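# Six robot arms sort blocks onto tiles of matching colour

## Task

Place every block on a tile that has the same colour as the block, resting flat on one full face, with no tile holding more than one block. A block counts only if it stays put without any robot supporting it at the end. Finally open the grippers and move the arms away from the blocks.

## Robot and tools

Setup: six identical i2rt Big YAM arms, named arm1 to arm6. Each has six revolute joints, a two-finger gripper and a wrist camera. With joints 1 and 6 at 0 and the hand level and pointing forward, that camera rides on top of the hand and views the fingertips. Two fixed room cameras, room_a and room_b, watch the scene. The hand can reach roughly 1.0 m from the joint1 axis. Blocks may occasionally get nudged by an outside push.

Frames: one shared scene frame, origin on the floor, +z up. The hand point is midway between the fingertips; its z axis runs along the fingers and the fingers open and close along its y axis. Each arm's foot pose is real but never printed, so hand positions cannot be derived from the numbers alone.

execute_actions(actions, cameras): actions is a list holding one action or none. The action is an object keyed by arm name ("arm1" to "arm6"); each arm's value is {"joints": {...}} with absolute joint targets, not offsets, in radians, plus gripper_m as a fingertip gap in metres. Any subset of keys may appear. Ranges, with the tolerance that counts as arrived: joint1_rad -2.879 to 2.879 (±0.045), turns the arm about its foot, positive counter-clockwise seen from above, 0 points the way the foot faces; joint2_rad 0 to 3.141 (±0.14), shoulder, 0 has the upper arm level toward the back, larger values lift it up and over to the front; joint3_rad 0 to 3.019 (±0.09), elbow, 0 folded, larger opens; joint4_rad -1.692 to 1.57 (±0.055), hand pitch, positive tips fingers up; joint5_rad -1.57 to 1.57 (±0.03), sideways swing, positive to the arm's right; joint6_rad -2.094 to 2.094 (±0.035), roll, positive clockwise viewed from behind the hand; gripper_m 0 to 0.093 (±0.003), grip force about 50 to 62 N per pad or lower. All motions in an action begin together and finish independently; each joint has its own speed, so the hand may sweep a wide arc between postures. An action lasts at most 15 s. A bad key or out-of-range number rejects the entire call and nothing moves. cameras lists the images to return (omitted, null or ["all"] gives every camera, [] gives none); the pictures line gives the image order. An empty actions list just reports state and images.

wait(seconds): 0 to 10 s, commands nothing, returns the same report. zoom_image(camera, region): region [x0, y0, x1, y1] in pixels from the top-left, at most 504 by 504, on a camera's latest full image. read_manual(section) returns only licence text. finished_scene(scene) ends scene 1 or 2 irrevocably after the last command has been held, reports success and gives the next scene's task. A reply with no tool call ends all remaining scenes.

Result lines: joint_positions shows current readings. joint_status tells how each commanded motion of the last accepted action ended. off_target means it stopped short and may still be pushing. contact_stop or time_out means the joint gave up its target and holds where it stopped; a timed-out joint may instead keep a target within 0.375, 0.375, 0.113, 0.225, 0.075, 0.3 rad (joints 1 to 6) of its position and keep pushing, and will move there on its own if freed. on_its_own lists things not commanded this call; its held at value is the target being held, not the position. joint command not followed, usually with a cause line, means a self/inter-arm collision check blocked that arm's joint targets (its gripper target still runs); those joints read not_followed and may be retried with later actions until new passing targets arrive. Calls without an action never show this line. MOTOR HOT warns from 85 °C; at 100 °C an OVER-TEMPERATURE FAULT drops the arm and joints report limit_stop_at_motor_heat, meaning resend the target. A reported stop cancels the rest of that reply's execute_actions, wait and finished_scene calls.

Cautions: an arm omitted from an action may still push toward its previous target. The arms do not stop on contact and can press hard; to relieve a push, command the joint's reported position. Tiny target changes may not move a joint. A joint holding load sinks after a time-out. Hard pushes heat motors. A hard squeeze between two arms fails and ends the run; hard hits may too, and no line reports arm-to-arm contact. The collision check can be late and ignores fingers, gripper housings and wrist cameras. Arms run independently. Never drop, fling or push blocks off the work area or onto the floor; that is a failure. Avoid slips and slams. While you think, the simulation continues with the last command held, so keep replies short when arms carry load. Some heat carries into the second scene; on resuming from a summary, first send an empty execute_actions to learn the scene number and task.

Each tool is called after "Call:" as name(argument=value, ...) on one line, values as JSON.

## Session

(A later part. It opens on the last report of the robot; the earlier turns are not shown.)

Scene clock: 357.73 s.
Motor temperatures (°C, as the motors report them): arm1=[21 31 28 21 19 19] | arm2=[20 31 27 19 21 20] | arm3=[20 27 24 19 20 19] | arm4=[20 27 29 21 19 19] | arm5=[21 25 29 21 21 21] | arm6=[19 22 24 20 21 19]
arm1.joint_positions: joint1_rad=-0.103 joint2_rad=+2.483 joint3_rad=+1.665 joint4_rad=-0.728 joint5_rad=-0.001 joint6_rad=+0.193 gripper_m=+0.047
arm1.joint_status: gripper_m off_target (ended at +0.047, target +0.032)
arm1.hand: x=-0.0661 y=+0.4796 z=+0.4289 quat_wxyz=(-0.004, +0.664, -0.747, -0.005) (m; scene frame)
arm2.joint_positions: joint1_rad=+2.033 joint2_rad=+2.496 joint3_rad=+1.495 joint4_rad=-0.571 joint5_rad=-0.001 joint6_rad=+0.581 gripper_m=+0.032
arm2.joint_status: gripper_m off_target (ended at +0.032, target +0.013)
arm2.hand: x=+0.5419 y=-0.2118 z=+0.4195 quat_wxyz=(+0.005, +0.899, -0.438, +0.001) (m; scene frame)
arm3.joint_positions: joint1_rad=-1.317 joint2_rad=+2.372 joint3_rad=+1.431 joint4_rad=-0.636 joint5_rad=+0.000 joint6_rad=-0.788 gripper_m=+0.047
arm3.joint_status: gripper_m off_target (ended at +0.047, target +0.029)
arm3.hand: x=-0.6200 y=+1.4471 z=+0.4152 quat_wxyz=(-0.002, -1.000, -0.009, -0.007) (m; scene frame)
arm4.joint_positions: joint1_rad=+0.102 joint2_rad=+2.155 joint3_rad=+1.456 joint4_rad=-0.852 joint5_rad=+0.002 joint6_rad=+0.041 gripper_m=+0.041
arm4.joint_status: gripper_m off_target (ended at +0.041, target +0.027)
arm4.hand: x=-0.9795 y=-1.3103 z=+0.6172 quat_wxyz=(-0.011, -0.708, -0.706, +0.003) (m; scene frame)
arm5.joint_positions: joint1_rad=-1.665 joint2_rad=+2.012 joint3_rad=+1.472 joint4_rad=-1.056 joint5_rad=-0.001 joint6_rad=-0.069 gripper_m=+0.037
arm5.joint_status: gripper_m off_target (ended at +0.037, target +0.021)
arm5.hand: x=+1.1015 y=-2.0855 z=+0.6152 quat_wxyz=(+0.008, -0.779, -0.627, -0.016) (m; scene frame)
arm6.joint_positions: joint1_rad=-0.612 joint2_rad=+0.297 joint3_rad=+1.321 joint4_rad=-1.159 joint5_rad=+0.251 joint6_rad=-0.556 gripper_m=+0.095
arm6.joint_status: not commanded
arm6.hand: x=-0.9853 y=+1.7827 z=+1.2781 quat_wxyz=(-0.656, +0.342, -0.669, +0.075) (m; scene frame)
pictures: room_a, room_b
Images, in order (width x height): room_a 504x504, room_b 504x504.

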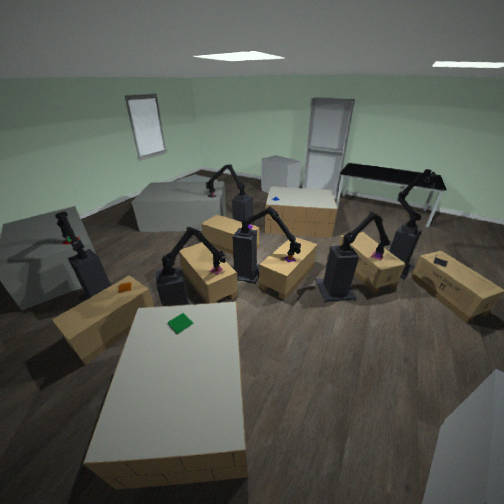

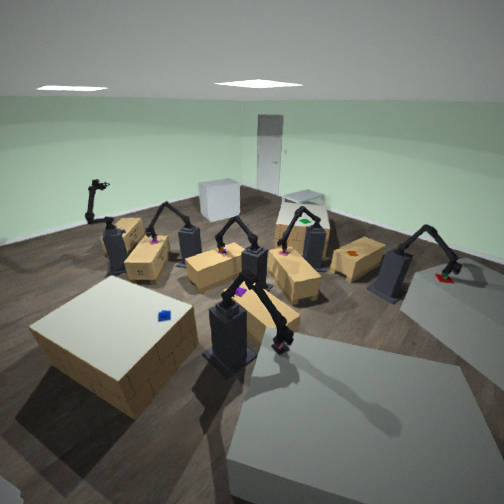

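Call:
zoom_image(camera="room_b", region=[20, 170, 320, 400])

Call:
zoom_image(camera="room_a", region=[0, 170, 300, 400])

Call:
zoom_image(camera="room_a", region=[190, 150, 450, 320])

Region (20, 170, 320, 400) of room_b's 504x504 image, scaled by 1.680, with more detail than that image has; it fills the top 386 rows of this view, and the rest is white.

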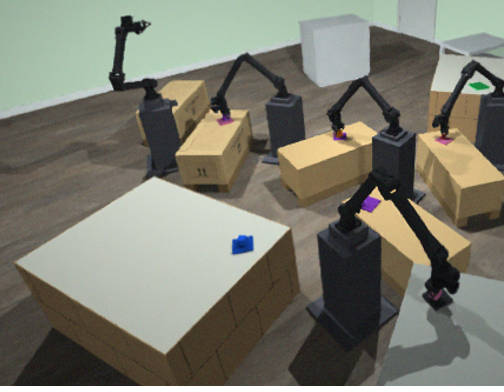

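Region (0, 170, 300, 400) of room_a's 504x504 image, scaled by 1.680, with more detail than that image has; it fills the top 386 rows of this view, and the rest is white.

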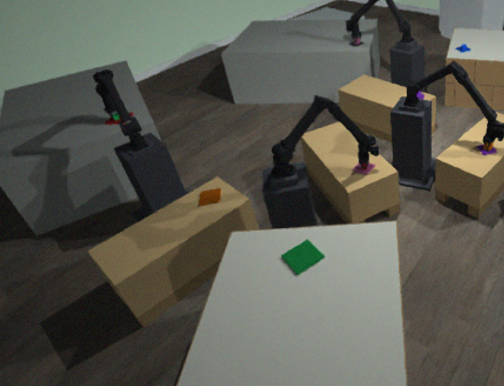

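Region (190, 150, 450, 320) of room_a's 504x504 image, scaled by 1.938, with more detail than that image has; it fills the top 330 rows of this view, and the rest is white.

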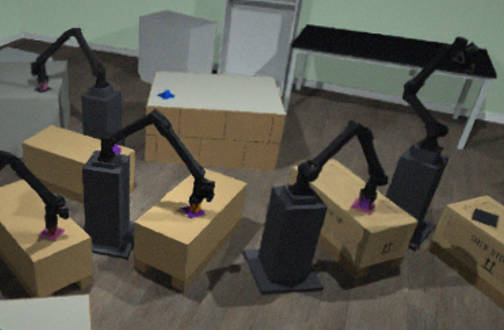

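Call:
execute_actions(actions=[{"arm1":{"joints":{"joint1_rad":-1.892,"joint2_rad":2.26,"joint3_rad":1.39,"joint4_rad":-0.685}},"arm2":{"joints":{"joint1_rad":-1.773,"joint2_rad":2.07,"joint3_rad":1.95,"joint4_rad":-1.445,"joint6_rad":0.0}},"arm3":{"joints":{"joint1_rad":1.30,"joint2_rad":2.295,"joint3_rad":1.60,"joint4_rad":-0.865,"joint6_rad":-0.54}},"arm4":{"joints":{"joint1_rad":2.062,"joint2_rad":2.065,"joint3_rad":1.58,"joint4_rad":-1.08,"joint6_rad":-0.2}},"arm5":{"joints":{"joint1_rad":1.86,"joint2_rad":1.92,"joint3_rad":1.57,"joint4_rad":-1.21}}}])

Scene clock: 480.90 s.
Motor temperatures (°C, as the motors report them): arm1=[21 31 28 21 19 19] | arm2=[20 31 27 19 21 20] | arm3=[20 27 24 19 20 19] | arm4=[20 27 29 21 19 19] | arm5=[21 26 28 20 21 21] | arm6=[19 22 24 20 21 19]
arm1.joint_positions: joint1_rad=-1.900 joint2_rad=+2.245 joint3_rad=+1.394 joint4_rad=-0.679 joint5_rad=+0.001 joint6_rad=+0.194 gripper_m=+0.047
arm1.joint_status: all done
arm1.hand: x=+0.5481 y=-0.2341 z=+0.5055 quat_wxyz=(-0.023, -0.171, -0.985, +0.005) (m; scene frame)
arm2.joint_positions: joint1_rad=-1.782 joint2_rad=+2.096 joint3_rad=+1.945 joint4_rad=-1.431 joint5_rad=+0.000 joint6_rad=+0.010 gripper_m=+0.032
arm2.joint_status: all done
arm2.hand: x=+1.4336 y=-0.9338 z=+0.8067 quat_wxyz=(+0.004, -0.483, -0.876, +0.003) (m; scene frame)
arm3.joint_positions: joint1_rad=+1.300 joint2_rad=+2.304 joint3_rad=+1.594 joint4_rad=-0.858 joint5_rad=-0.001 joint6_rad=-0.552 gripper_m=+0.047
arm3.joint_status: all done
arm3.hand: x=-0.0478 y=+0.4611 z=+0.5020 quat_wxyz=(-0.006, -0.363, -0.932, -0.001) (m; scene frame)
arm4.joint_positions: joint1_rad=+2.072 joint2_rad=+2.050 joint3_rad=+1.568 joint4_rad=-1.063 joint5_rad=+0.000 joint6_rad=-0.192 gripper_m=+0.041
arm4.joint_status: all done
arm4.hand: x=-0.4586 y=-0.4708 z=+0.7182 quat_wxyz=(-0.019, +0.310, -0.950, +0.001) (m; scene frame)
arm5.joint_positions: joint1_rad=+1.864 joint2_rad=+1.933 joint3_rad=+1.535 joint4_rad=-1.195 joint5_rad=+0.000 joint6_rad=-0.070 gripper_m=+0.037
arm5.joint_status: all done
arm5.hand: x=+1.2026 y=-0.9796 z=+0.6894 quat_wxyz=(+0.003, +0.766, -0.643, +0.008) (m; scene frame)
arm6.joint_positions: joint1_rad=-0.612 joint2_rad=+0.297 joint3_rad=+1.321 joint4_rad=-1.159 joint5_rad=+0.251 joint6_rad=-0.556 gripper_m=+0.095
arm6.joint_status: not commanded
arm6.hand: x=-0.9853 y=+1.7827 z=+1.2781 quat_wxyz=(-0.656, +0.342, -0.669, +0.075) (m; scene frame)
pictures: arm1_cam_wrist, arm2_cam_wrist, arm3_cam_wrist, arm4_cam_wrist, arm5_cam_wrist, arm6_cam_wrist, room_a, room_b
Images, in order (width x height): arm1_cam_wrist 504x504, arm2_cam_wrist 504x504, arm3_cam_wrist 504x504, arm4_cam_wrist 504x504, arm5_cam_wrist 504x504, arm6_cam_wrist 504x504, room_a 504x504, room_b 504x504.

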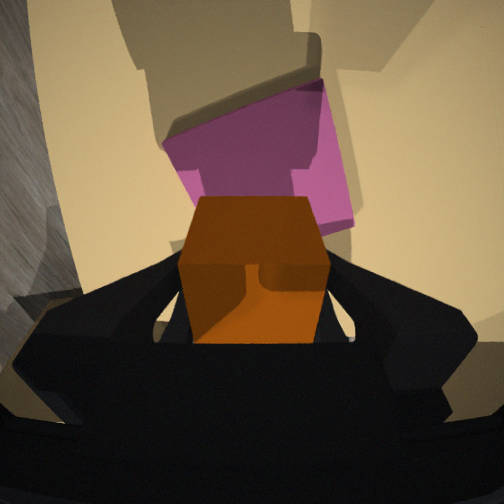

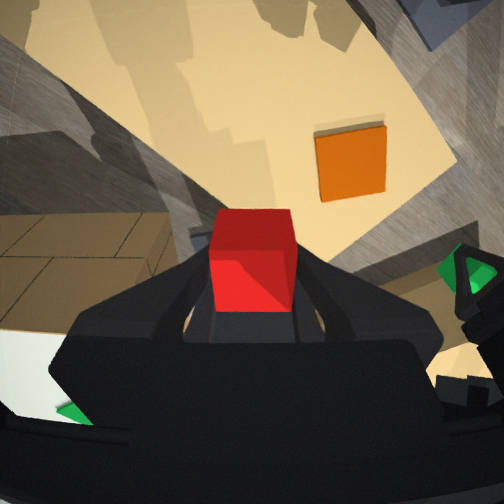

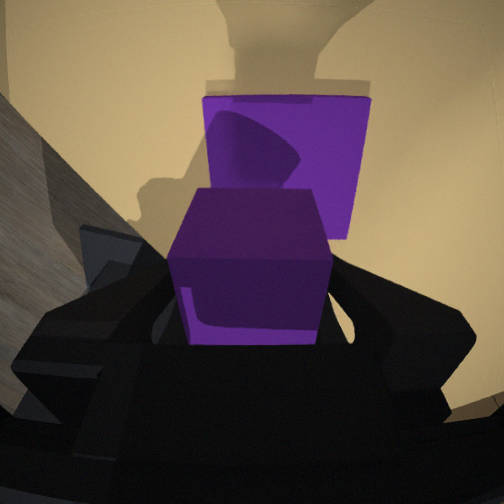

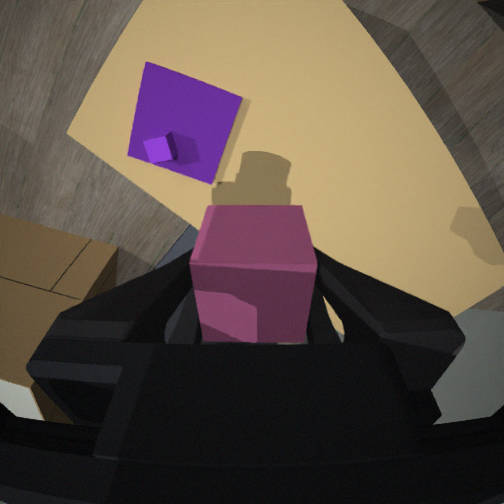

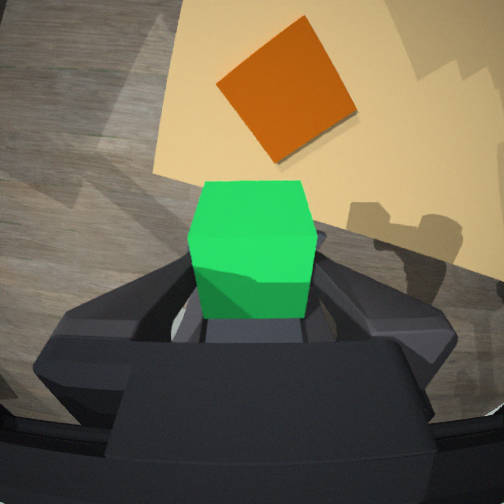

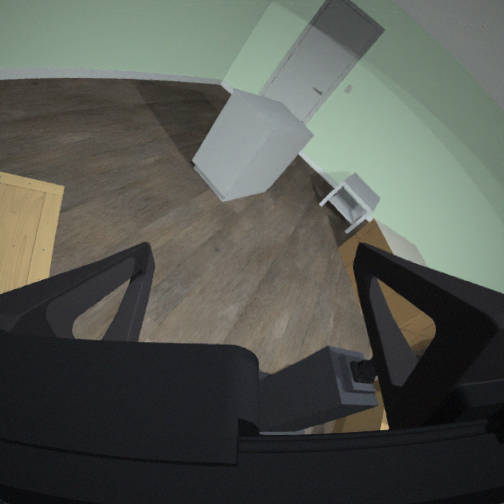

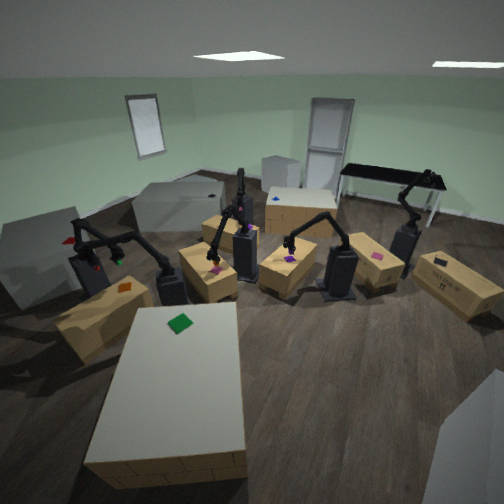

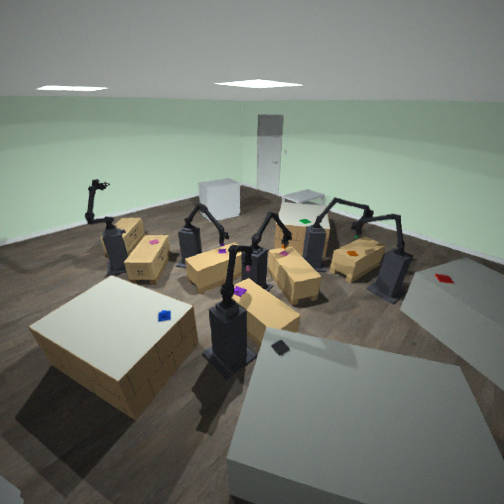

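Call:
execute_actions(actions=[{"arm1":{"joints":{"joint1_rad":-1.925,"joint2_rad":2.41,"joint3_rad":1.485,"joint4_rad":-0.628}},"arm2":{"joints":{"joint1_rad":-1.73,"joint2_rad":2.612,"joint3_rad":1.83,"joint4_rad":-0.743}},"arm3":{"joints":{"joint1_rad":1.26,"joint2_rad":2.447,"joint3_rad":1.668,"joint4_rad":-0.75,"joint6_rad":-0.61}},"arm4":{"joints":{"joint1_rad":1.88,"joint2_rad":2.567,"joint3_rad":1.612,"joint4_rad":-0.60,"joint6_rad":-0.55}},"arm5":{"joints":{"joint1_rad":1.80,"joint2_rad":2.362,"joint3_rad":1.505,"joint4_rad":-0.672}}}], cameras=["arm1_cam_wrist","arm2_cam_wrist","arm3_cam_wrist","arm4_cam_wrist","arm5_cam_wrist"])

Scene clock: 554.50 s.
Motor temperatures (°C, as the motors report them): arm1=[21 30 28 21 19 19] | arm2=[20 33 29 19 21 20] | arm3=[20 28 24 19 20 19] | arm4=[20 28 30 21 19 19] | arm5=[21 26 30 20 21 21] | arm6=[19 22 24 20 21 19]
arm1.joint_positions: joint1_rad=-1.921 joint2_rad=+2.412 joint3_rad=+1.464 joint4_rad=-0.630 joint5_rad=+0.000 joint6_rad=+0.195 gripper_m=+0.047
arm1.joint_status: all done
arm1.hand: x=+0.5437 y=-0.2461 z=+0.4310 quat_wxyz=(+0.001, -0.182, -0.983, +0.005) (m; scene frame)
arm2.joint_positions: joint1_rad=-1.730 joint2_rad=+2.642 joint3_rad=+1.809 joint4_rad=-0.759 joint5_rad=+0.001 joint6_rad=+0.009 gripper_m=+0.032
arm2.joint_status: all done
arm2.hand: x=+1.4556 y=-0.9129 z=+0.4096 quat_wxyz=(+0.009, -0.460, -0.888, +0.001) (m; scene frame)
arm3.joint_positions: joint1_rad=+1.258 joint2_rad=+2.462 joint3_rad=+1.648 joint4_rad=-0.755 joint5_rad=+0.002 joint6_rad=-0.597 gripper_m=+0.047
arm3.joint_status: all done
arm3.hand: x=-0.0711 y=+0.4493 z=+0.4221 quat_wxyz=(-0.005, -0.361, -0.933, -0.001) (m; scene frame)
arm4.joint_positions: joint1_rad=+1.872 joint2_rad=+2.560 joint3_rad=+1.601 joint4_rad=-0.615 joint5_rad=+0.003 joint6_rad=-0.541 gripper_m=+0.042
arm4.joint_status: all done
arm4.hand: x=-0.4218 y=-0.5865 z=+0.4299 quat_wxyz=(-0.004, +0.380, -0.925, +0.004) (m; scene frame)
arm5.joint_positions: joint1_rad=+1.793 joint2_rad=+2.390 joint3_rad=+1.496 joint4_rad=-0.688 joint5_rad=+0.000 joint6_rad=-0.071 gripper_m=+0.037
arm5.joint_status: all done
arm5.hand: x=+1.2444 y=-0.9591 z=+0.4193 quat_wxyz=(-0.001, +0.742, -0.670, +0.003) (m; scene frame)
arm6.joint_positions: joint1_rad=-0.612 joint2_rad=+0.297 joint3_rad=+1.321 joint4_rad=-1.159 joint5_rad=+0.251 joint6_rad=-0.556 gripper_m=+0.095
arm6.joint_status: not commanded
arm6.hand: x=-0.9853 y=+1.7827 z=+1.2781 quat_wxyz=(-0.656, +0.342, -0.669, +0.075) (m; scene frame)
pictures: arm1_cam_wrist, arm2_cam_wrist, arm3_cam_wrist, arm4_cam_wrist, arm5_cam_wrist
Images, in order (width x height): arm1_cam_wrist 504x504, arm2_cam_wrist 504x504, arm3_cam_wrist 504x504, arm4_cam_wrist 504x504, arm5_cam_wrist 504x504.

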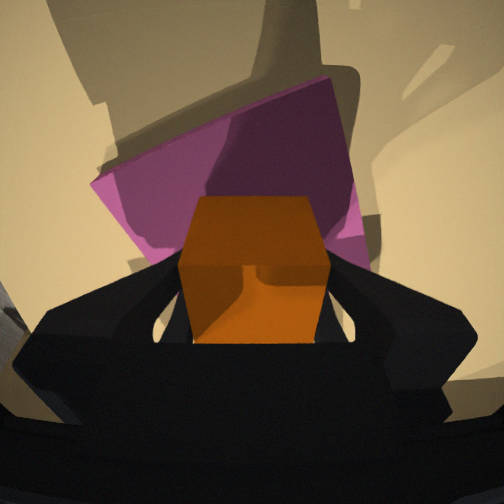

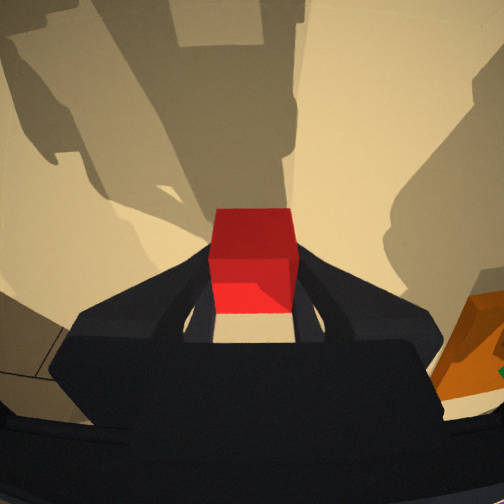

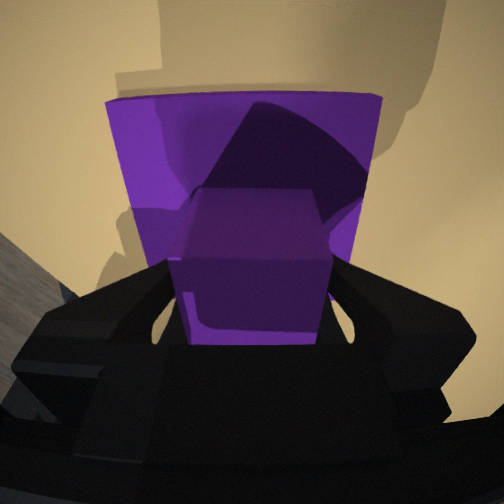

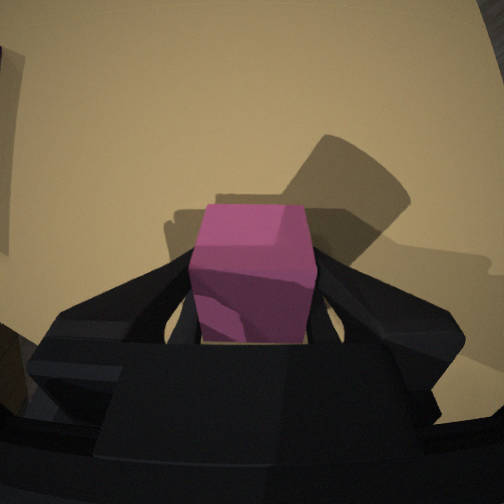

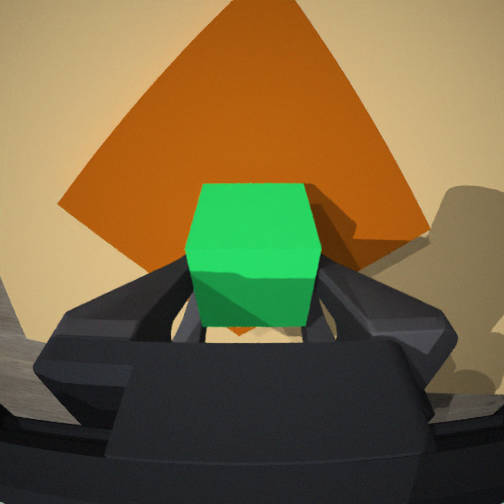

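Call:
zoom_image(camera="arm3_cam_wrist", region=[100, 80, 400, 300])

Region (100, 80, 400, 300) of arm3_cam_wrist's 504x504 image, scaled by 1.680, with more detail than that image has; it fills the top 370 rows of this view, and the rest is white.

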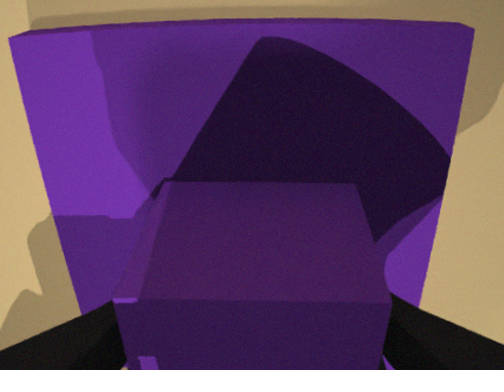

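Call:
execute_actions(actions=[{"arm1":{"joints":{"gripper_m":0.093,"joint2_rad":2.2,"joint4_rad":-0.84}},"arm2":{"joints":{"gripper_m":0.093,"joint2_rad":2.56,"joint4_rad":-0.82,"joint6_rad":-1.41}},"arm3":{"joints":{"gripper_m":0.093}},"arm4":{"joints":{"joint2_rad":2.60,"joint4_rad":-0.585}},"arm5":{"joints":{"gripper_m":0.07,"joint2_rad":1.9,"joint3_rad":1.25,"joint4_rad":-0.92}}}], cameras=["arm1_cam_wrist","arm2_cam_wrist","arm3_cam_wrist","arm4_cam_wrist","arm5_cam_wrist"])

Scene clock: 627.90 s.
Motor temperatures (°C, as the motors report them): arm1=[21 31 28 21 19 19] | arm2=[20 34 28 19 21 20] | arm3=[20 29 24 19 20 19] | arm4=[20 29 28 21 19 19] | arm5=[21 28 27 20 21 21] | arm6=[19 22 24 20 21 19]
arm1.joint_positions: joint1_rad=-1.921 joint2_rad=+2.187 joint3_rad=+1.472 joint4_rad=-0.833 joint5_rad=+0.000 joint6_rad=+0.195 gripper_m=+0.093
arm1.joint_status: all done
arm1.hand: x=+0.5628 y=-0.2480 z=+0.5589 quat_wxyz=(-0.014, -0.182, -0.983, +0.005) (m; scene frame)
arm2.joint_positions: joint1_rad=-1.730 joint2_rad=+2.587 joint3_rad=+1.809 joint4_rad=-0.806 joint5_rad=+0.001 joint6_rad=-1.400 gripper_m=+0.093
arm2.joint_status: all done
arm2.hand: x=+1.4615 y=-0.9206 z=+0.4438 quat_wxyz=(+0.006, +0.225, -0.974, -0.002) (m; scene frame)
arm3.joint_positions: joint1_rad=+1.258 joint2_rad=+2.462 joint3_rad=+1.648 joint4_rad=-0.755 joint5_rad=+0.002 joint6_rad=-0.598 gripper_m=+0.093
arm3.joint_status: all done
arm3.hand: x=-0.0711 y=+0.4493 z=+0.4221 quat_wxyz=(-0.005, -0.361, -0.933, -0.001) (m; scene frame)
arm4.joint_positions: joint1_rad=+1.872 joint2_rad=+2.576 joint3_rad=+1.601 joint4_rad=-0.602 joint5_rad=+0.003 joint6_rad=-0.541 gripper_m=+0.042
arm4.joint_status: all done
arm4.hand: x=-0.4249 y=-0.5873 z=+0.4206 quat_wxyz=(-0.003, +0.380, -0.925, +0.004) (m; scene frame)
arm5.joint_positions: joint1_rad=+1.793 joint2_rad=+1.905 joint3_rad=+1.250 joint4_rad=-0.906 joint5_rad=+0.000 joint6_rad=-0.071 gripper_m=+0.070
arm5.joint_status: all done
arm5.hand: x=+1.2452 y=-1.0264 z=+0.6105 quat_wxyz=(-0.009, +0.742, -0.670, -0.004) (m; scene frame)
arm6.joint_positions: joint1_rad=-0.612 joint2_rad=+0.297 joint3_rad=+1.321 joint4_rad=-1.159 joint5_rad=+0.251 joint6_rad=-0.556 gripper_m=+0.095
arm6.joint_status: not commanded
arm6.hand: x=-0.9853 y=+1.7827 z=+1.2781 quat_wxyz=(-0.656, +0.342, -0.669, +0.075) (m; scene frame)
pictures: arm1_cam_wrist, arm2_cam_wrist, arm3_cam_wrist, arm4_cam_wrist, arm5_cam_wrist
Images, in order (width x height): arm1_cam_wrist 504x504, arm2_cam_wrist 504x504, arm3_cam_wrist 504x504, arm4_cam_wrist 504x504, arm5_cam_wrist 504x504.

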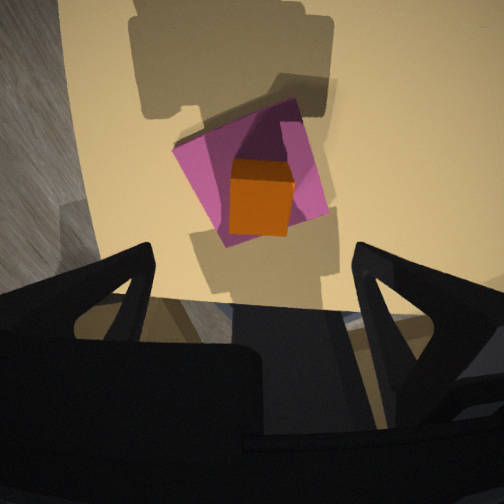

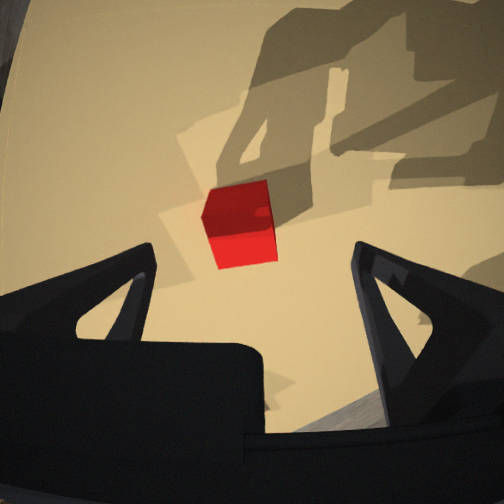

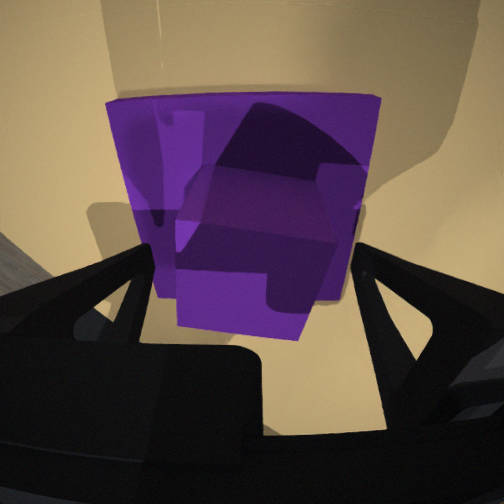

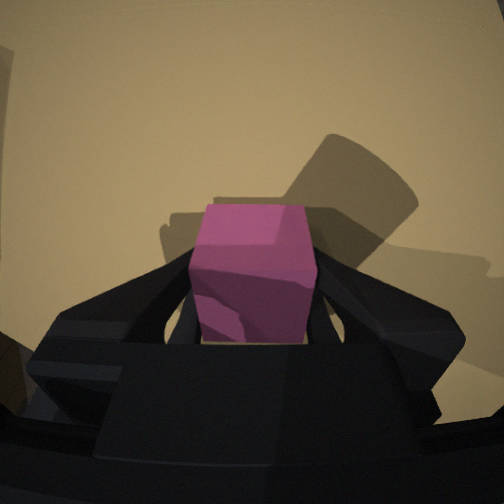

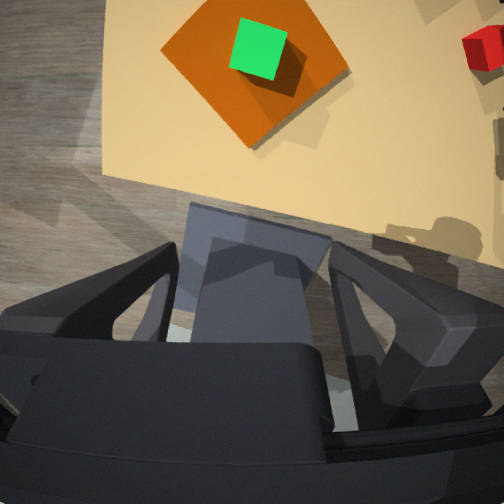

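Call:
zoom_image(camera="arm5_cam_wrist", region=[150, 0, 360, 160])

Call:
zoom_image(camera="arm1_cam_wrist", region=[160, 80, 350, 270])

Region (150, 0, 360, 160) of arm5_cam_wrist's 504x504 image, scaled by 2.400, with more detail than that image has; it fills the top 384 rows of this view, and the rest is white.

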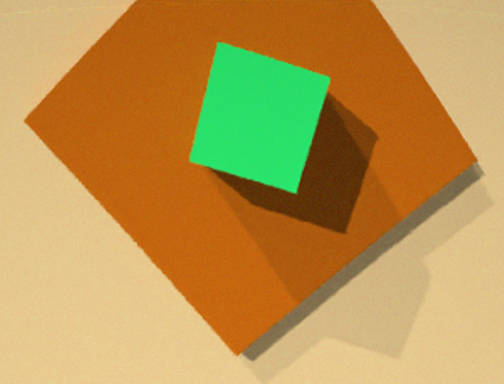

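Region (160, 80, 350, 270) of arm1_cam_wrist's 504x504 image, scaled by 2.653, with more detail than that image has.

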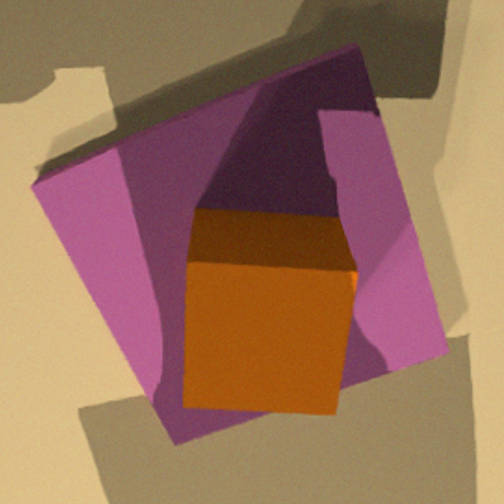

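Call:
execute_actions(actions=[{"arm1":{"joints":{"joint1_rad":-0.9,"joint6_rad":0.0}},"arm2":{"joints":{"joint1_rad":-2.072,"joint2_rad":2.458,"joint3_rad":1.497,"joint4_rad":-0.555,"joint6_rad":-1.10}},"arm3":{"joints":{"joint2_rad":2.15,"joint4_rad":-1.06}},"arm4":{"joints":{"joint2_rad":2.62,"joint4_rad":-0.565}},"arm5":{"joints":{"joint1_rad":2.4,"gripper_m":0.093}}}], cameras=["arm2_cam_wrist","arm3_cam_wrist","arm4_cam_wrist","room_a"])

Scene clock: 657.20 s.
Motor temperatures (°C, as the motors report them): arm1=[21 31 29 21 19 19] | arm2=[20 35 28 19 21 20] | arm3=[20 29 24 19 20 19] | arm4=[20 29 28 21 19 19] | arm5=[21 27 27 20 21 21] | arm6=[19 22 24 20 21 19]
arm1.joint_positions: joint1_rad=-0.896 joint2_rad=+2.187 joint3_rad=+1.472 joint4_rad=-0.833 joint5_rad=-0.001 joint6_rad=+0.005 gripper_m=+0.093
arm1.joint_status: all done
arm1.hand: x=+0.3693 y=+0.2976 z=+0.5523 quat_wxyz=(-0.009, +0.412, -0.911, +0.000) (m; scene frame)
arm2.joint_positions: joint1_rad=-2.066 joint2_rad=+2.463 joint3_rad=+1.492 joint4_rad=-0.570 joint5_rad=+0.002 joint6_rad=-1.110 gripper_m=+0.093
arm2.joint_status: all done
arm2.hand: x=+1.2476 y=-0.9527 z=+0.4411 quat_wxyz=(-0.003, -0.086, -0.996, +0.019) (m; scene frame)
arm3.joint_positions: joint1_rad=+1.258 joint2_rad=+2.159 joint3_rad=+1.656 joint4_rad=-1.054 joint5_rad=+0.002 joint6_rad=-0.598 gripper_m=+0.093
arm3.joint_status: all done
arm3.hand: x=-0.0718 y=+0.4444 z=+0.6082 quat_wxyz=(-0.008, -0.361, -0.933, +0.005) (m; scene frame)
arm4.joint_positions: joint1_rad=+1.872 joint2_rad=+2.597 joint3_rad=+1.601 joint4_rad=-0.582 joint5_rad=+0.003 joint6_rad=-0.541 gripper_m=+0.042
arm4.joint_status: all done
arm4.hand: x=-0.4287 y=-0.5882 z=+0.4087 quat_wxyz=(-0.002, +0.380, -0.925, +0.004) (m; scene frame)
arm5.joint_positions: joint1_rad=+2.400 joint2_rad=+1.905 joint3_rad=+1.250 joint4_rad=-0.906 joint5_rad=+0.000 joint6_rad=-0.071 gripper_m=+0.093
arm5.joint_status: all done
arm5.hand: x=+0.9538 y=-1.1276 z=+0.6079 quat_wxyz=(-0.007, +0.909, -0.417, -0.004) (m; scene frame)
arm6.joint_positions: joint1_rad=-0.612 joint2_rad=+0.297 joint3_rad=+1.321 joint4_rad=-1.159 joint5_rad=+0.251 joint6_rad=-0.556 gripper_m=+0.095
arm6.joint_status: not commanded
arm6.hand: x=-0.9853 y=+1.7827 z=+1.2781 quat_wxyz=(-0.656, +0.342, -0.669, +0.075) (m; scene frame)
pictures: arm2_cam_wrist, arm3_cam_wrist, arm4_cam_wrist, room_a
Images, in order (width x height): arm2_cam_wrist 504x504, arm3_cam_wrist 504x504, arm4_cam_wrist 504x504, room_a 504x504.

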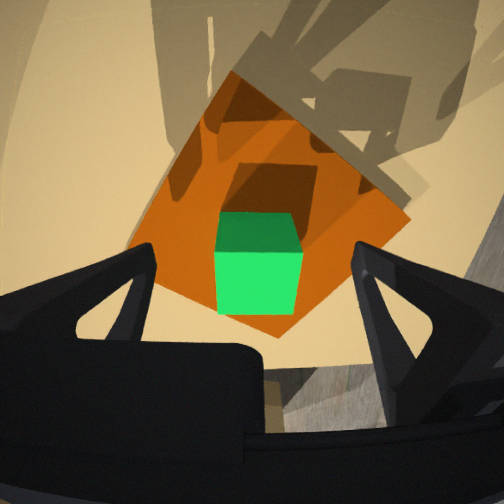

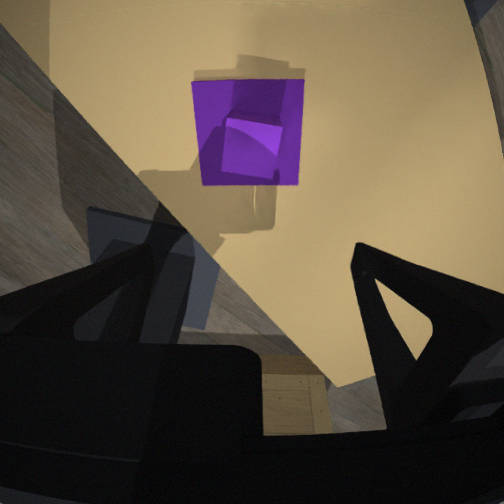

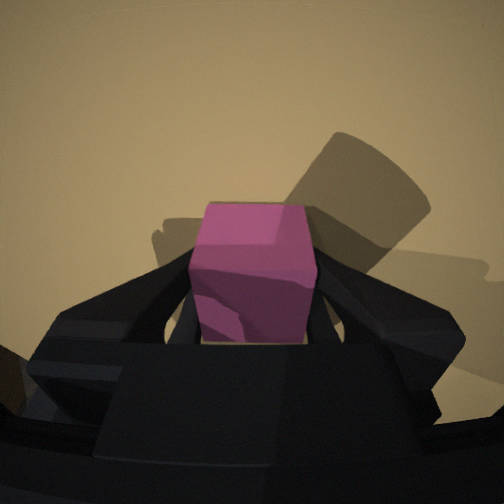

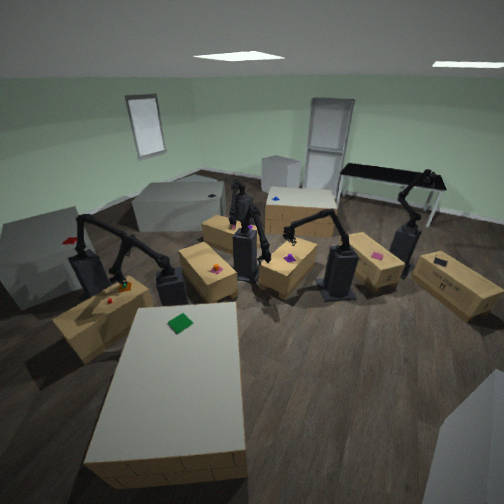

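Call:
execute_actions(actions=[])

Scene clock: 673.40 s.
Motor temperatures (°C, as the motors report them): arm1=[21 31 29 21 19 19] | arm2=[20 34 27 19 21 20] | arm3=[20 29 24 19 20 19] | arm4=[20 29 28 21 19 19] | arm5=[21 27 27 20 21 21] | arm6=[19 22 24 20 21 19]
arm1.joint_positions: joint1_rad=-0.896 joint2_rad=+2.187 joint3_rad=+1.472 joint4_rad=-0.833 joint5_rad=-0.001 joint6_rad=+0.005 gripper_m=+0.093
arm1.joint_status: all done
arm1.hand: x=+0.3693 y=+0.2976 z=+0.5523 quat_wxyz=(-0.009, +0.412, -0.911, +0.000) (m; scene frame)
arm2.joint_positions: joint1_rad=-2.066 joint2_rad=+2.463 joint3_rad=+1.492 joint4_rad=-0.570 joint5_rad=+0.002 joint6_rad=-1.110 gripper_m=+0.093
arm2.joint_status: all done
arm2.hand: x=+1.2476 y=-0.9527 z=+0.4411 quat_wxyz=(-0.003, -0.086, -0.996, +0.019) (m; scene frame)
arm3.joint_positions: joint1_rad=+1.258 joint2_rad=+2.159 joint3_rad=+1.656 joint4_rad=-1.054 joint5_rad=+0.002 joint6_rad=-0.598 gripper_m=+0.093
arm3.joint_status: all done
arm3.hand: x=-0.0718 y=+0.4444 z=+0.6082 quat_wxyz=(-0.008, -0.361, -0.933, +0.005) (m; scene frame)
arm4.joint_positions: joint1_rad=+1.872 joint2_rad=+2.597 joint3_rad=+1.601 joint4_rad=-0.582 joint5_rad=+0.003 joint6_rad=-0.541 gripper_m=+0.042
arm4.joint_status: all done
arm4.hand: x=-0.4287 y=-0.5882 z=+0.4087 quat_wxyz=(-0.002, +0.380, -0.925, +0.004) (m; scene frame)
arm5.joint_positions: joint1_rad=+2.400 joint2_rad=+1.905 joint3_rad=+1.250 joint4_rad=-0.906 joint5_rad=+0.000 joint6_rad=-0.071 gripper_m=+0.093
arm5.joint_status: all done
arm5.hand: x=+0.9538 y=-1.1276 z=+0.6079 quat_wxyz=(-0.007, +0.909, -0.417, -0.004) (m; scene frame)
arm6.joint_positions: joint1_rad=-0.612 joint2_rad=+0.297 joint3_rad=+1.321 joint4_rad=-1.159 joint5_rad=+0.251 joint6_rad=-0.556 gripper_m=+0.095
arm6.joint_status: not commanded
arm6.hand: x=-0.9853 y=+1.7827 z=+1.2781 quat_wxyz=(-0.656, +0.342, -0.669, +0.075) (m; scene frame)
pictures: arm1_cam_wrist, arm2_cam_wrist, arm3_cam_wrist, arm4_cam_wrist, arm5_cam_wrist, arm6_cam_wrist, room_a, room_b
Images, in order (width x height): arm1_cam_wrist 504x504, arm2_cam_wrist 504x504, arm3_cam_wrist 504x504, arm4_cam_wrist 504x504, arm5_cam_wrist 504x504, arm6_cam_wrist 504x504, room_a 504x504, room_b 504x504.

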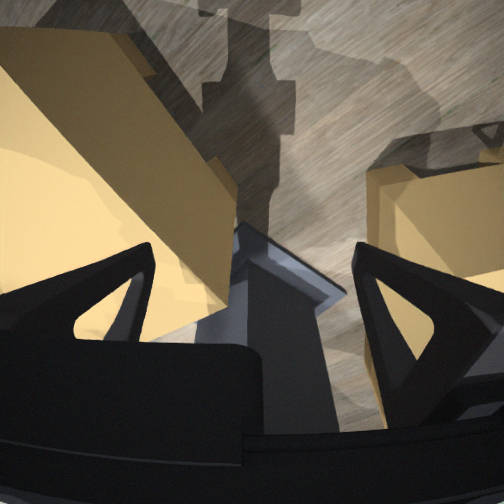

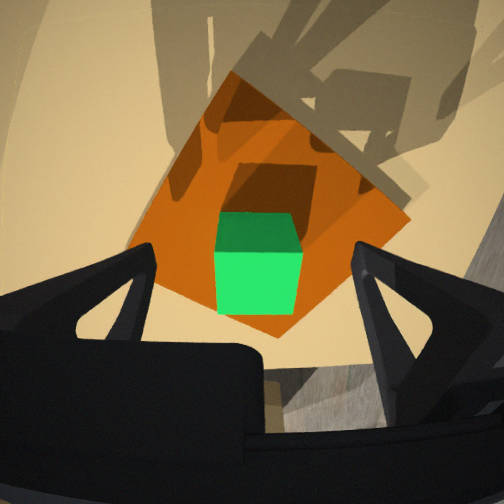

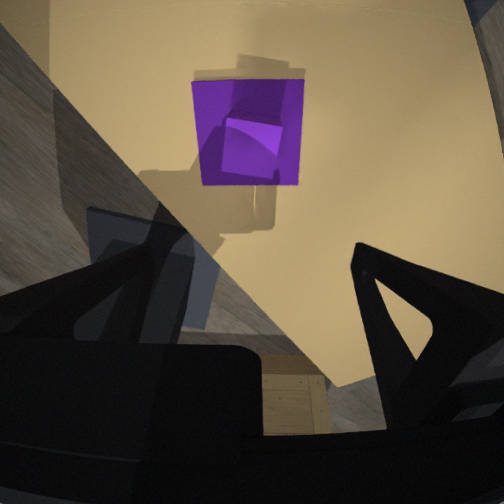

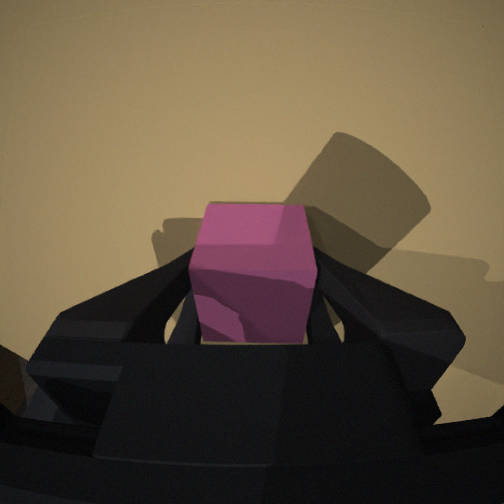

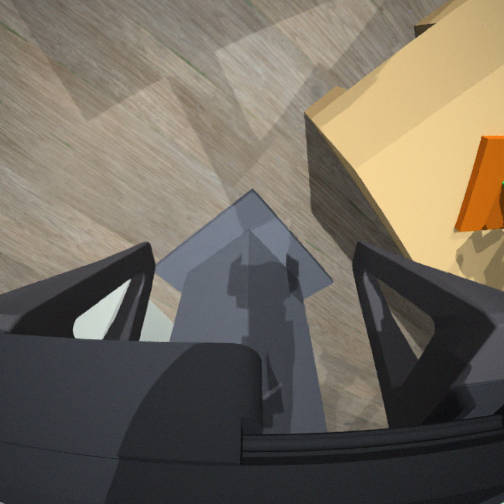

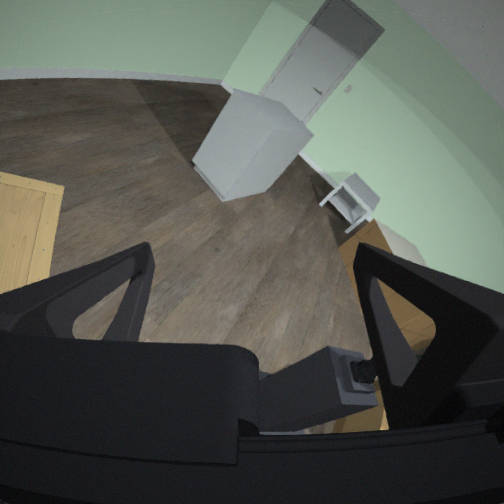

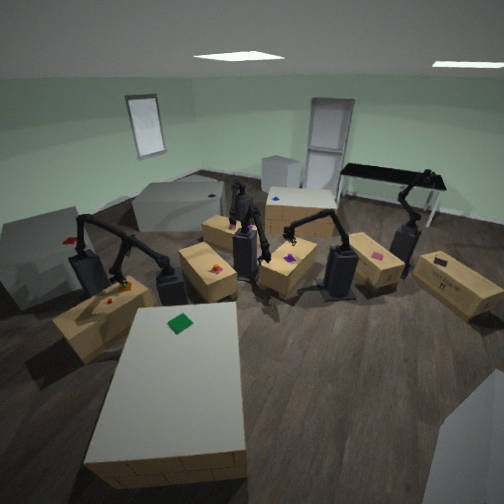

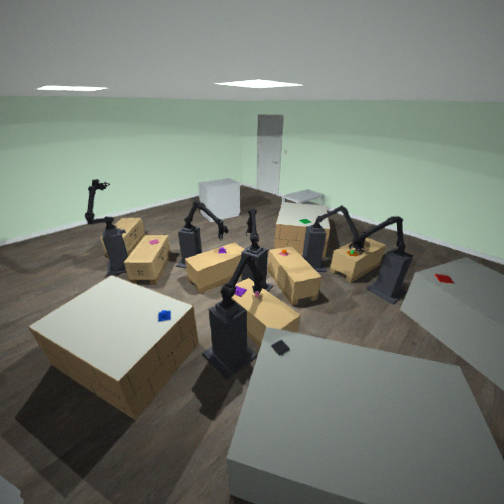

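Call:
execute_actions(actions=[{"arm2": {"joints": {"joint1_rad": -2.095, "joint2_rad": 2.515, "joint4_rad": -0.53}}, "arm4": {"joints": {"gripper_m": 0.093, "joint2_rad": 2.36, "joint4_rad": -0.82}}, "arm3": {"joints": {"joint1_rad": 0.75, "joint2_rad": 1.62, "joint3_rad": 1.2}}, "arm1": {"joints": {"joint1_rad": -0.55}}}], cameras=["arm2_cam_wrist", "arm4_cam_wrist"])

Scene clock: 691.73 s.
Motor temperatures (°C, as the motors report them): arm1=[21 31 29 21 19 19] | arm2=[20 34 27 19 21 20] | arm3=[20 29 25 19 20 19] | arm4=[20 29 28 21 19 19] | arm5=[21 27 27 20 21 21] | arm6=[19 22 24 20 21 19]
arm1.joint_positions: joint1_rad=-0.558 joint2_rad=+2.187 joint3_rad=+1.472 joint4_rad=-0.833 joint5_rad=-0.001 joint6_rad=+0.004 gripper_m=+0.093
arm1.joint_status: all done
arm1.hand: x=+0.2000 y=+0.4011 z=+0.5507 quat_wxyz=(-0.007, +0.559, -0.829, -0.002) (m; scene frame)
arm2.joint_positions: joint1_rad=-2.087 joint2_rad=+2.504 joint3_rad=+1.492 joint4_rad=-0.546 joint5_rad=+0.002 joint6_rad=-1.109 gripper_m=+0.093
arm2.joint_status: all done
arm2.hand: x=+1.2332 y=-0.9470 z=+0.4187 quat_wxyz=(+0.000, -0.097, -0.995, +0.012) (m; scene frame)
arm3.joint_positions: joint1_rad=+0.750 joint2_rad=+1.617 joint3_rad=+1.192 joint4_rad=-1.055 joint5_rad=+0.001 joint6_rad=-0.599 gripper_m=+0.093
arm3.joint_status: all done
arm3.hand: x=-0.3479 y=+0.5944 z=+0.7308 quat_wxyz=(-0.019, -0.583, -0.811, +0.040) (m; scene frame)
arm4.joint_positions: joint1_rad=+1.872 joint2_rad=+2.344 joint3_rad=+1.601 joint4_rad=-0.805 joint5_rad=+0.003 joint6_rad=-0.541 gripper_m=+0.093
arm4.joint_status: all done
arm4.hand: x=-0.3967 y=-0.5799 z=+0.5563 quat_wxyz=(-0.017, +0.380, -0.925, +0.006) (m; scene frame)
arm5.joint_positions: joint1_rad=+2.400 joint2_rad=+1.905 joint3_rad=+1.250 joint4_rad=-0.906 joint5_rad=+0.000 joint6_rad=-0.071 gripper_m=+0.093
arm5.joint_status: not commanded
arm5.hand: x=+0.9538 y=-1.1276 z=+0.6079 quat_wxyz=(-0.007, +0.909, -0.417, -0.004) (m; scene frame)
arm6.joint_positions: joint1_rad=-0.612 joint2_rad=+0.297 joint3_rad=+1.321 joint4_rad=-1.159 joint5_rad=+0.251 joint6_rad=-0.556 gripper_m=+0.095
arm6.joint_status: not commanded
arm6.hand: x=-0.9853 y=+1.7827 z=+1.2781 quat_wxyz=(-0.656, +0.342, -0.669, +0.075) (m; scene frame)
pictures: arm2_cam_wrist, arm4_cam_wrist
Images, in order (width x height): arm2_cam_wrist 504x504, arm4_cam_wrist 504x504.

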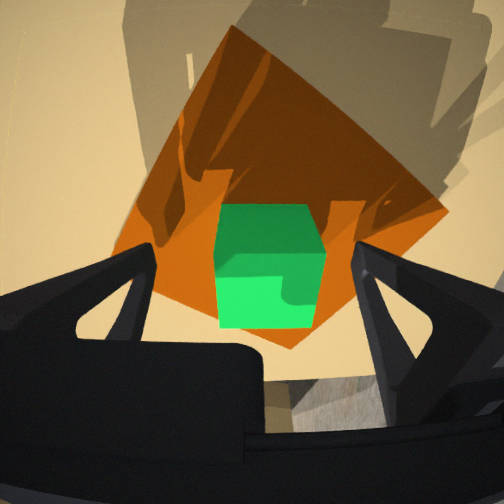

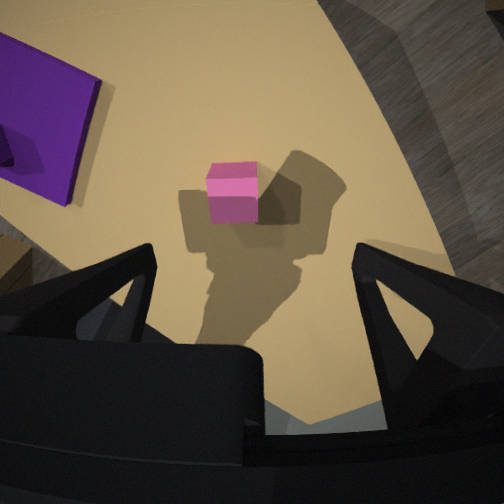

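Call:
execute_actions(actions=[{"arm2": {"joints": {"gripper_m": 0.021}}, "arm4": {"joints": {"joint1_rad": 1.55}}, "arm1": {"joints": {"joint1_rad": -0.22}}}], cameras=["arm2_cam_wrist"])

Scene clock: 703.93 s.
Motor temperatures (°C, as the motors report them): arm1=[21 31 29 21 19 19] | arm2=[20 34 27 19 21 20] | arm3=[20 28 25 19 20 19] | arm4=[20 29 29 21 19 19] | arm5=[21 27 27 20 21 21] | arm6=[19 22 24 20 21 19]
arm1.joint_positions: joint1_rad=-0.227 joint2_rad=+2.187 joint3_rad=+1.472 joint4_rad=-0.833 joint5_rad=-0.001 joint6_rad=+0.004 gripper_m=+0.093
arm1.joint_status: all done
arm1.hand: x=+0.0100 y=+0.4424 z=+0.5497 quat_wxyz=(-0.005, +0.688, -0.725, -0.003) (m; scene frame)
arm2.joint_positions: joint1_rad=-2.087 joint2_rad=+2.504 joint3_rad=+1.492 joint4_rad=-0.545 joint5_rad=+0.001 joint6_rad=-1.109 gripper_m=+0.038
arm2.joint_status: gripper_m off_target (ended at +0.038, target +0.021)
arm2.hand: x=+1.2334 y=-0.9472 z=+0.4187 quat_wxyz=(+0.000, -0.097, -0.995, +0.012) (m; scene frame)
arm3.joint_positions: joint1_rad=+0.750 joint2_rad=+1.617 joint3_rad=+1.192 joint4_rad=-1.055 joint5_rad=+0.001 joint6_rad=-0.599 gripper_m=+0.093
arm3.joint_status: not commanded
arm3.hand: x=-0.3479 y=+0.5944 z=+0.7308 quat_wxyz=(-0.019, -0.583, -0.811, +0.040) (m; scene frame)
arm4.joint_positions: joint1_rad=+1.551 joint2_rad=+2.344 joint3_rad=+1.601 joint4_rad=-0.805 joint5_rad=+0.001 joint6_rad=-0.543 gripper_m=+0.093
arm4.joint_status: all done
arm4.hand: x=-0.3814 y=-0.7776 z=+0.5567 quat_wxyz=(-0.017, +0.228, -0.973, +0.006) (m; scene frame)
arm5.joint_positions: joint1_rad=+2.400 joint2_rad=+1.905 joint3_rad=+1.250 joint4_rad=-0.906 joint5_rad=+0.000 joint6_rad=-0.071 gripper_m=+0.093
arm5.joint_status: not commanded
arm5.hand: x=+0.9538 y=-1.1276 z=+0.6079 quat_wxyz=(-0.007, +0.909, -0.417, -0.004) (m; scene frame)
arm6.joint_positions: joint1_rad=-0.612 joint2_rad=+0.297 joint3_rad=+1.321 joint4_rad=-1.159 joint5_rad=+0.251 joint6_rad=-0.556 gripper_m=+0.095
arm6.joint_status: not commanded
arm6.hand: x=-0.9853 y=+1.7827 z=+1.2781 quat_wxyz=(-0.656, +0.342, -0.669, +0.075) (m; scene frame)
pictures: arm2_cam_wrist
Images, in order (width x height): arm2_cam_wrist 504x504.

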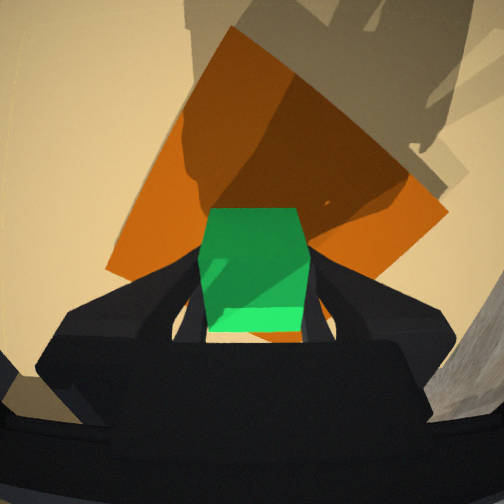

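Call:
execute_actions(actions=[{"arm2": {"joints": {"joint1_rad": 0.06, "joint2_rad": 1.90, "joint3_rad": 1.62, "joint4_rad": -1.28, "joint6_rad": 0.03}}, "arm1": {"joints": {"joint1_rad": 1.98}}, "arm3": {"joints": {"joint1_rad": 0.0}}, "arm4": {"joints": {"joint1_rad": 1.15, "joint2_rad": 1.5, "joint3_rad": 1.1}}, "arm5": {"joints": {"joint1_rad": 1.456, "joint2_rad": 2.39, "joint3_rad": 1.825, "joint4_rad": -1.0, "joint6_rad": 0.45}}}], cameras=["arm1_cam_wrist", "arm2_cam_wrist", "arm5_cam_wrist"])

Scene clock: 740.90 s.
Motor temperatures (°C, as the motors report them): arm1=[21 31 29 21 19 19] | arm2=[20 33 26 19 21 20] | arm3=[20 26 25 19 20 19] | arm4=[20 29 29 21 19 19] | arm5=[21 27 27 20 21 21] | arm6=[19 22 24 20 21 19]
arm1.joint_positions: joint1_rad=+1.986 joint2_rad=+2.187 joint3_rad=+1.478 joint4_rad=-0.833 joint5_rad=+0.000 joint6_rad=+0.004 gripper_m=+0.093
arm1.joint_status: all done
arm1.hand: x=-0.5105 y=-0.4789 z=+0.5605 quat_wxyz=(+0.010, +0.957, +0.291, -0.014) (m; scene frame)
arm2.joint_positions: joint1_rad=+0.071 joint2_rad=+1.906 joint3_rad=+1.625 joint4_rad=-1.266 joint5_rad=+0.000 joint6_rad=+0.021 gripper_m=+0.038
arm2.joint_status: all done
arm2.hand: x=+1.4677 y=+0.0488 z=+0.7906 quat_wxyz=(-0.007, +0.405, -0.914, -0.002) (m; scene frame)
arm3.joint_positions: joint1_rad=-0.007 joint2_rad=+1.618 joint3_rad=+1.192 joint4_rad=-1.055 joint5_rad=+0.001 joint6_rad=-0.599 gripper_m=+0.093
arm3.joint_status: all done
arm3.hand: x=-0.6281 y=+0.8092 z=+0.7276 quat_wxyz=(-0.001, -0.842, -0.539, +0.041) (m; scene frame)
arm4.joint_positions: joint1_rad=+1.143 joint2_rad=+1.483 joint3_rad=+1.113 joint4_rad=-0.806 joint5_rad=+0.002 joint6_rad=-0.543 gripper_m=+0.093
arm4.joint_status: all done
arm4.hand: x=-0.5581 y=-0.9649 z=+0.8535 quat_wxyz=(-0.176, +0.025, -0.979, +0.098) (m; scene frame)
arm5.joint_positions: joint1_rad=+1.460 joint2_rad=+2.412 joint3_rad=+1.787 joint4_rad=-0.987 joint5_rad=+0.002 joint6_rad=+0.438 gripper_m=+0.093
arm5.joint_status: all done
arm5.hand: x=+1.4549 y=-0.9214 z=+0.4882 quat_wxyz=(+0.009, +0.404, -0.915, +0.014) (m; scene frame)
arm6.joint_positions: joint1_rad=-0.612 joint2_rad=+0.297 joint3_rad=+1.321 joint4_rad=-1.159 joint5_rad=+0.251 joint6_rad=-0.556 gripper_m=+0.095
arm6.joint_status: not commanded
arm6.hand: x=-0.9853 y=+1.7827 z=+1.2781 quat_wxyz=(-0.656, +0.342, -0.669, +0.075) (m; scene frame)
pictures: arm1_cam_wrist, arm2_cam_wrist, arm5_cam_wrist
Images, in order (width x height): arm1_cam_wrist 504x504, arm2_cam_wrist 504x504, arm5_cam_wrist 504x504.

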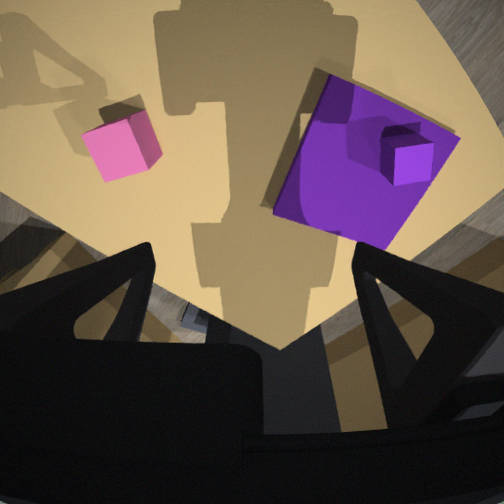

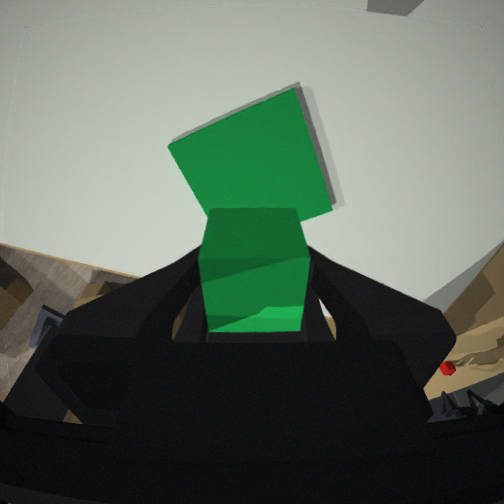

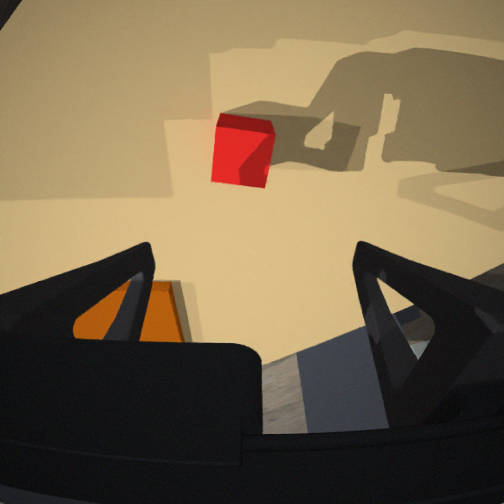

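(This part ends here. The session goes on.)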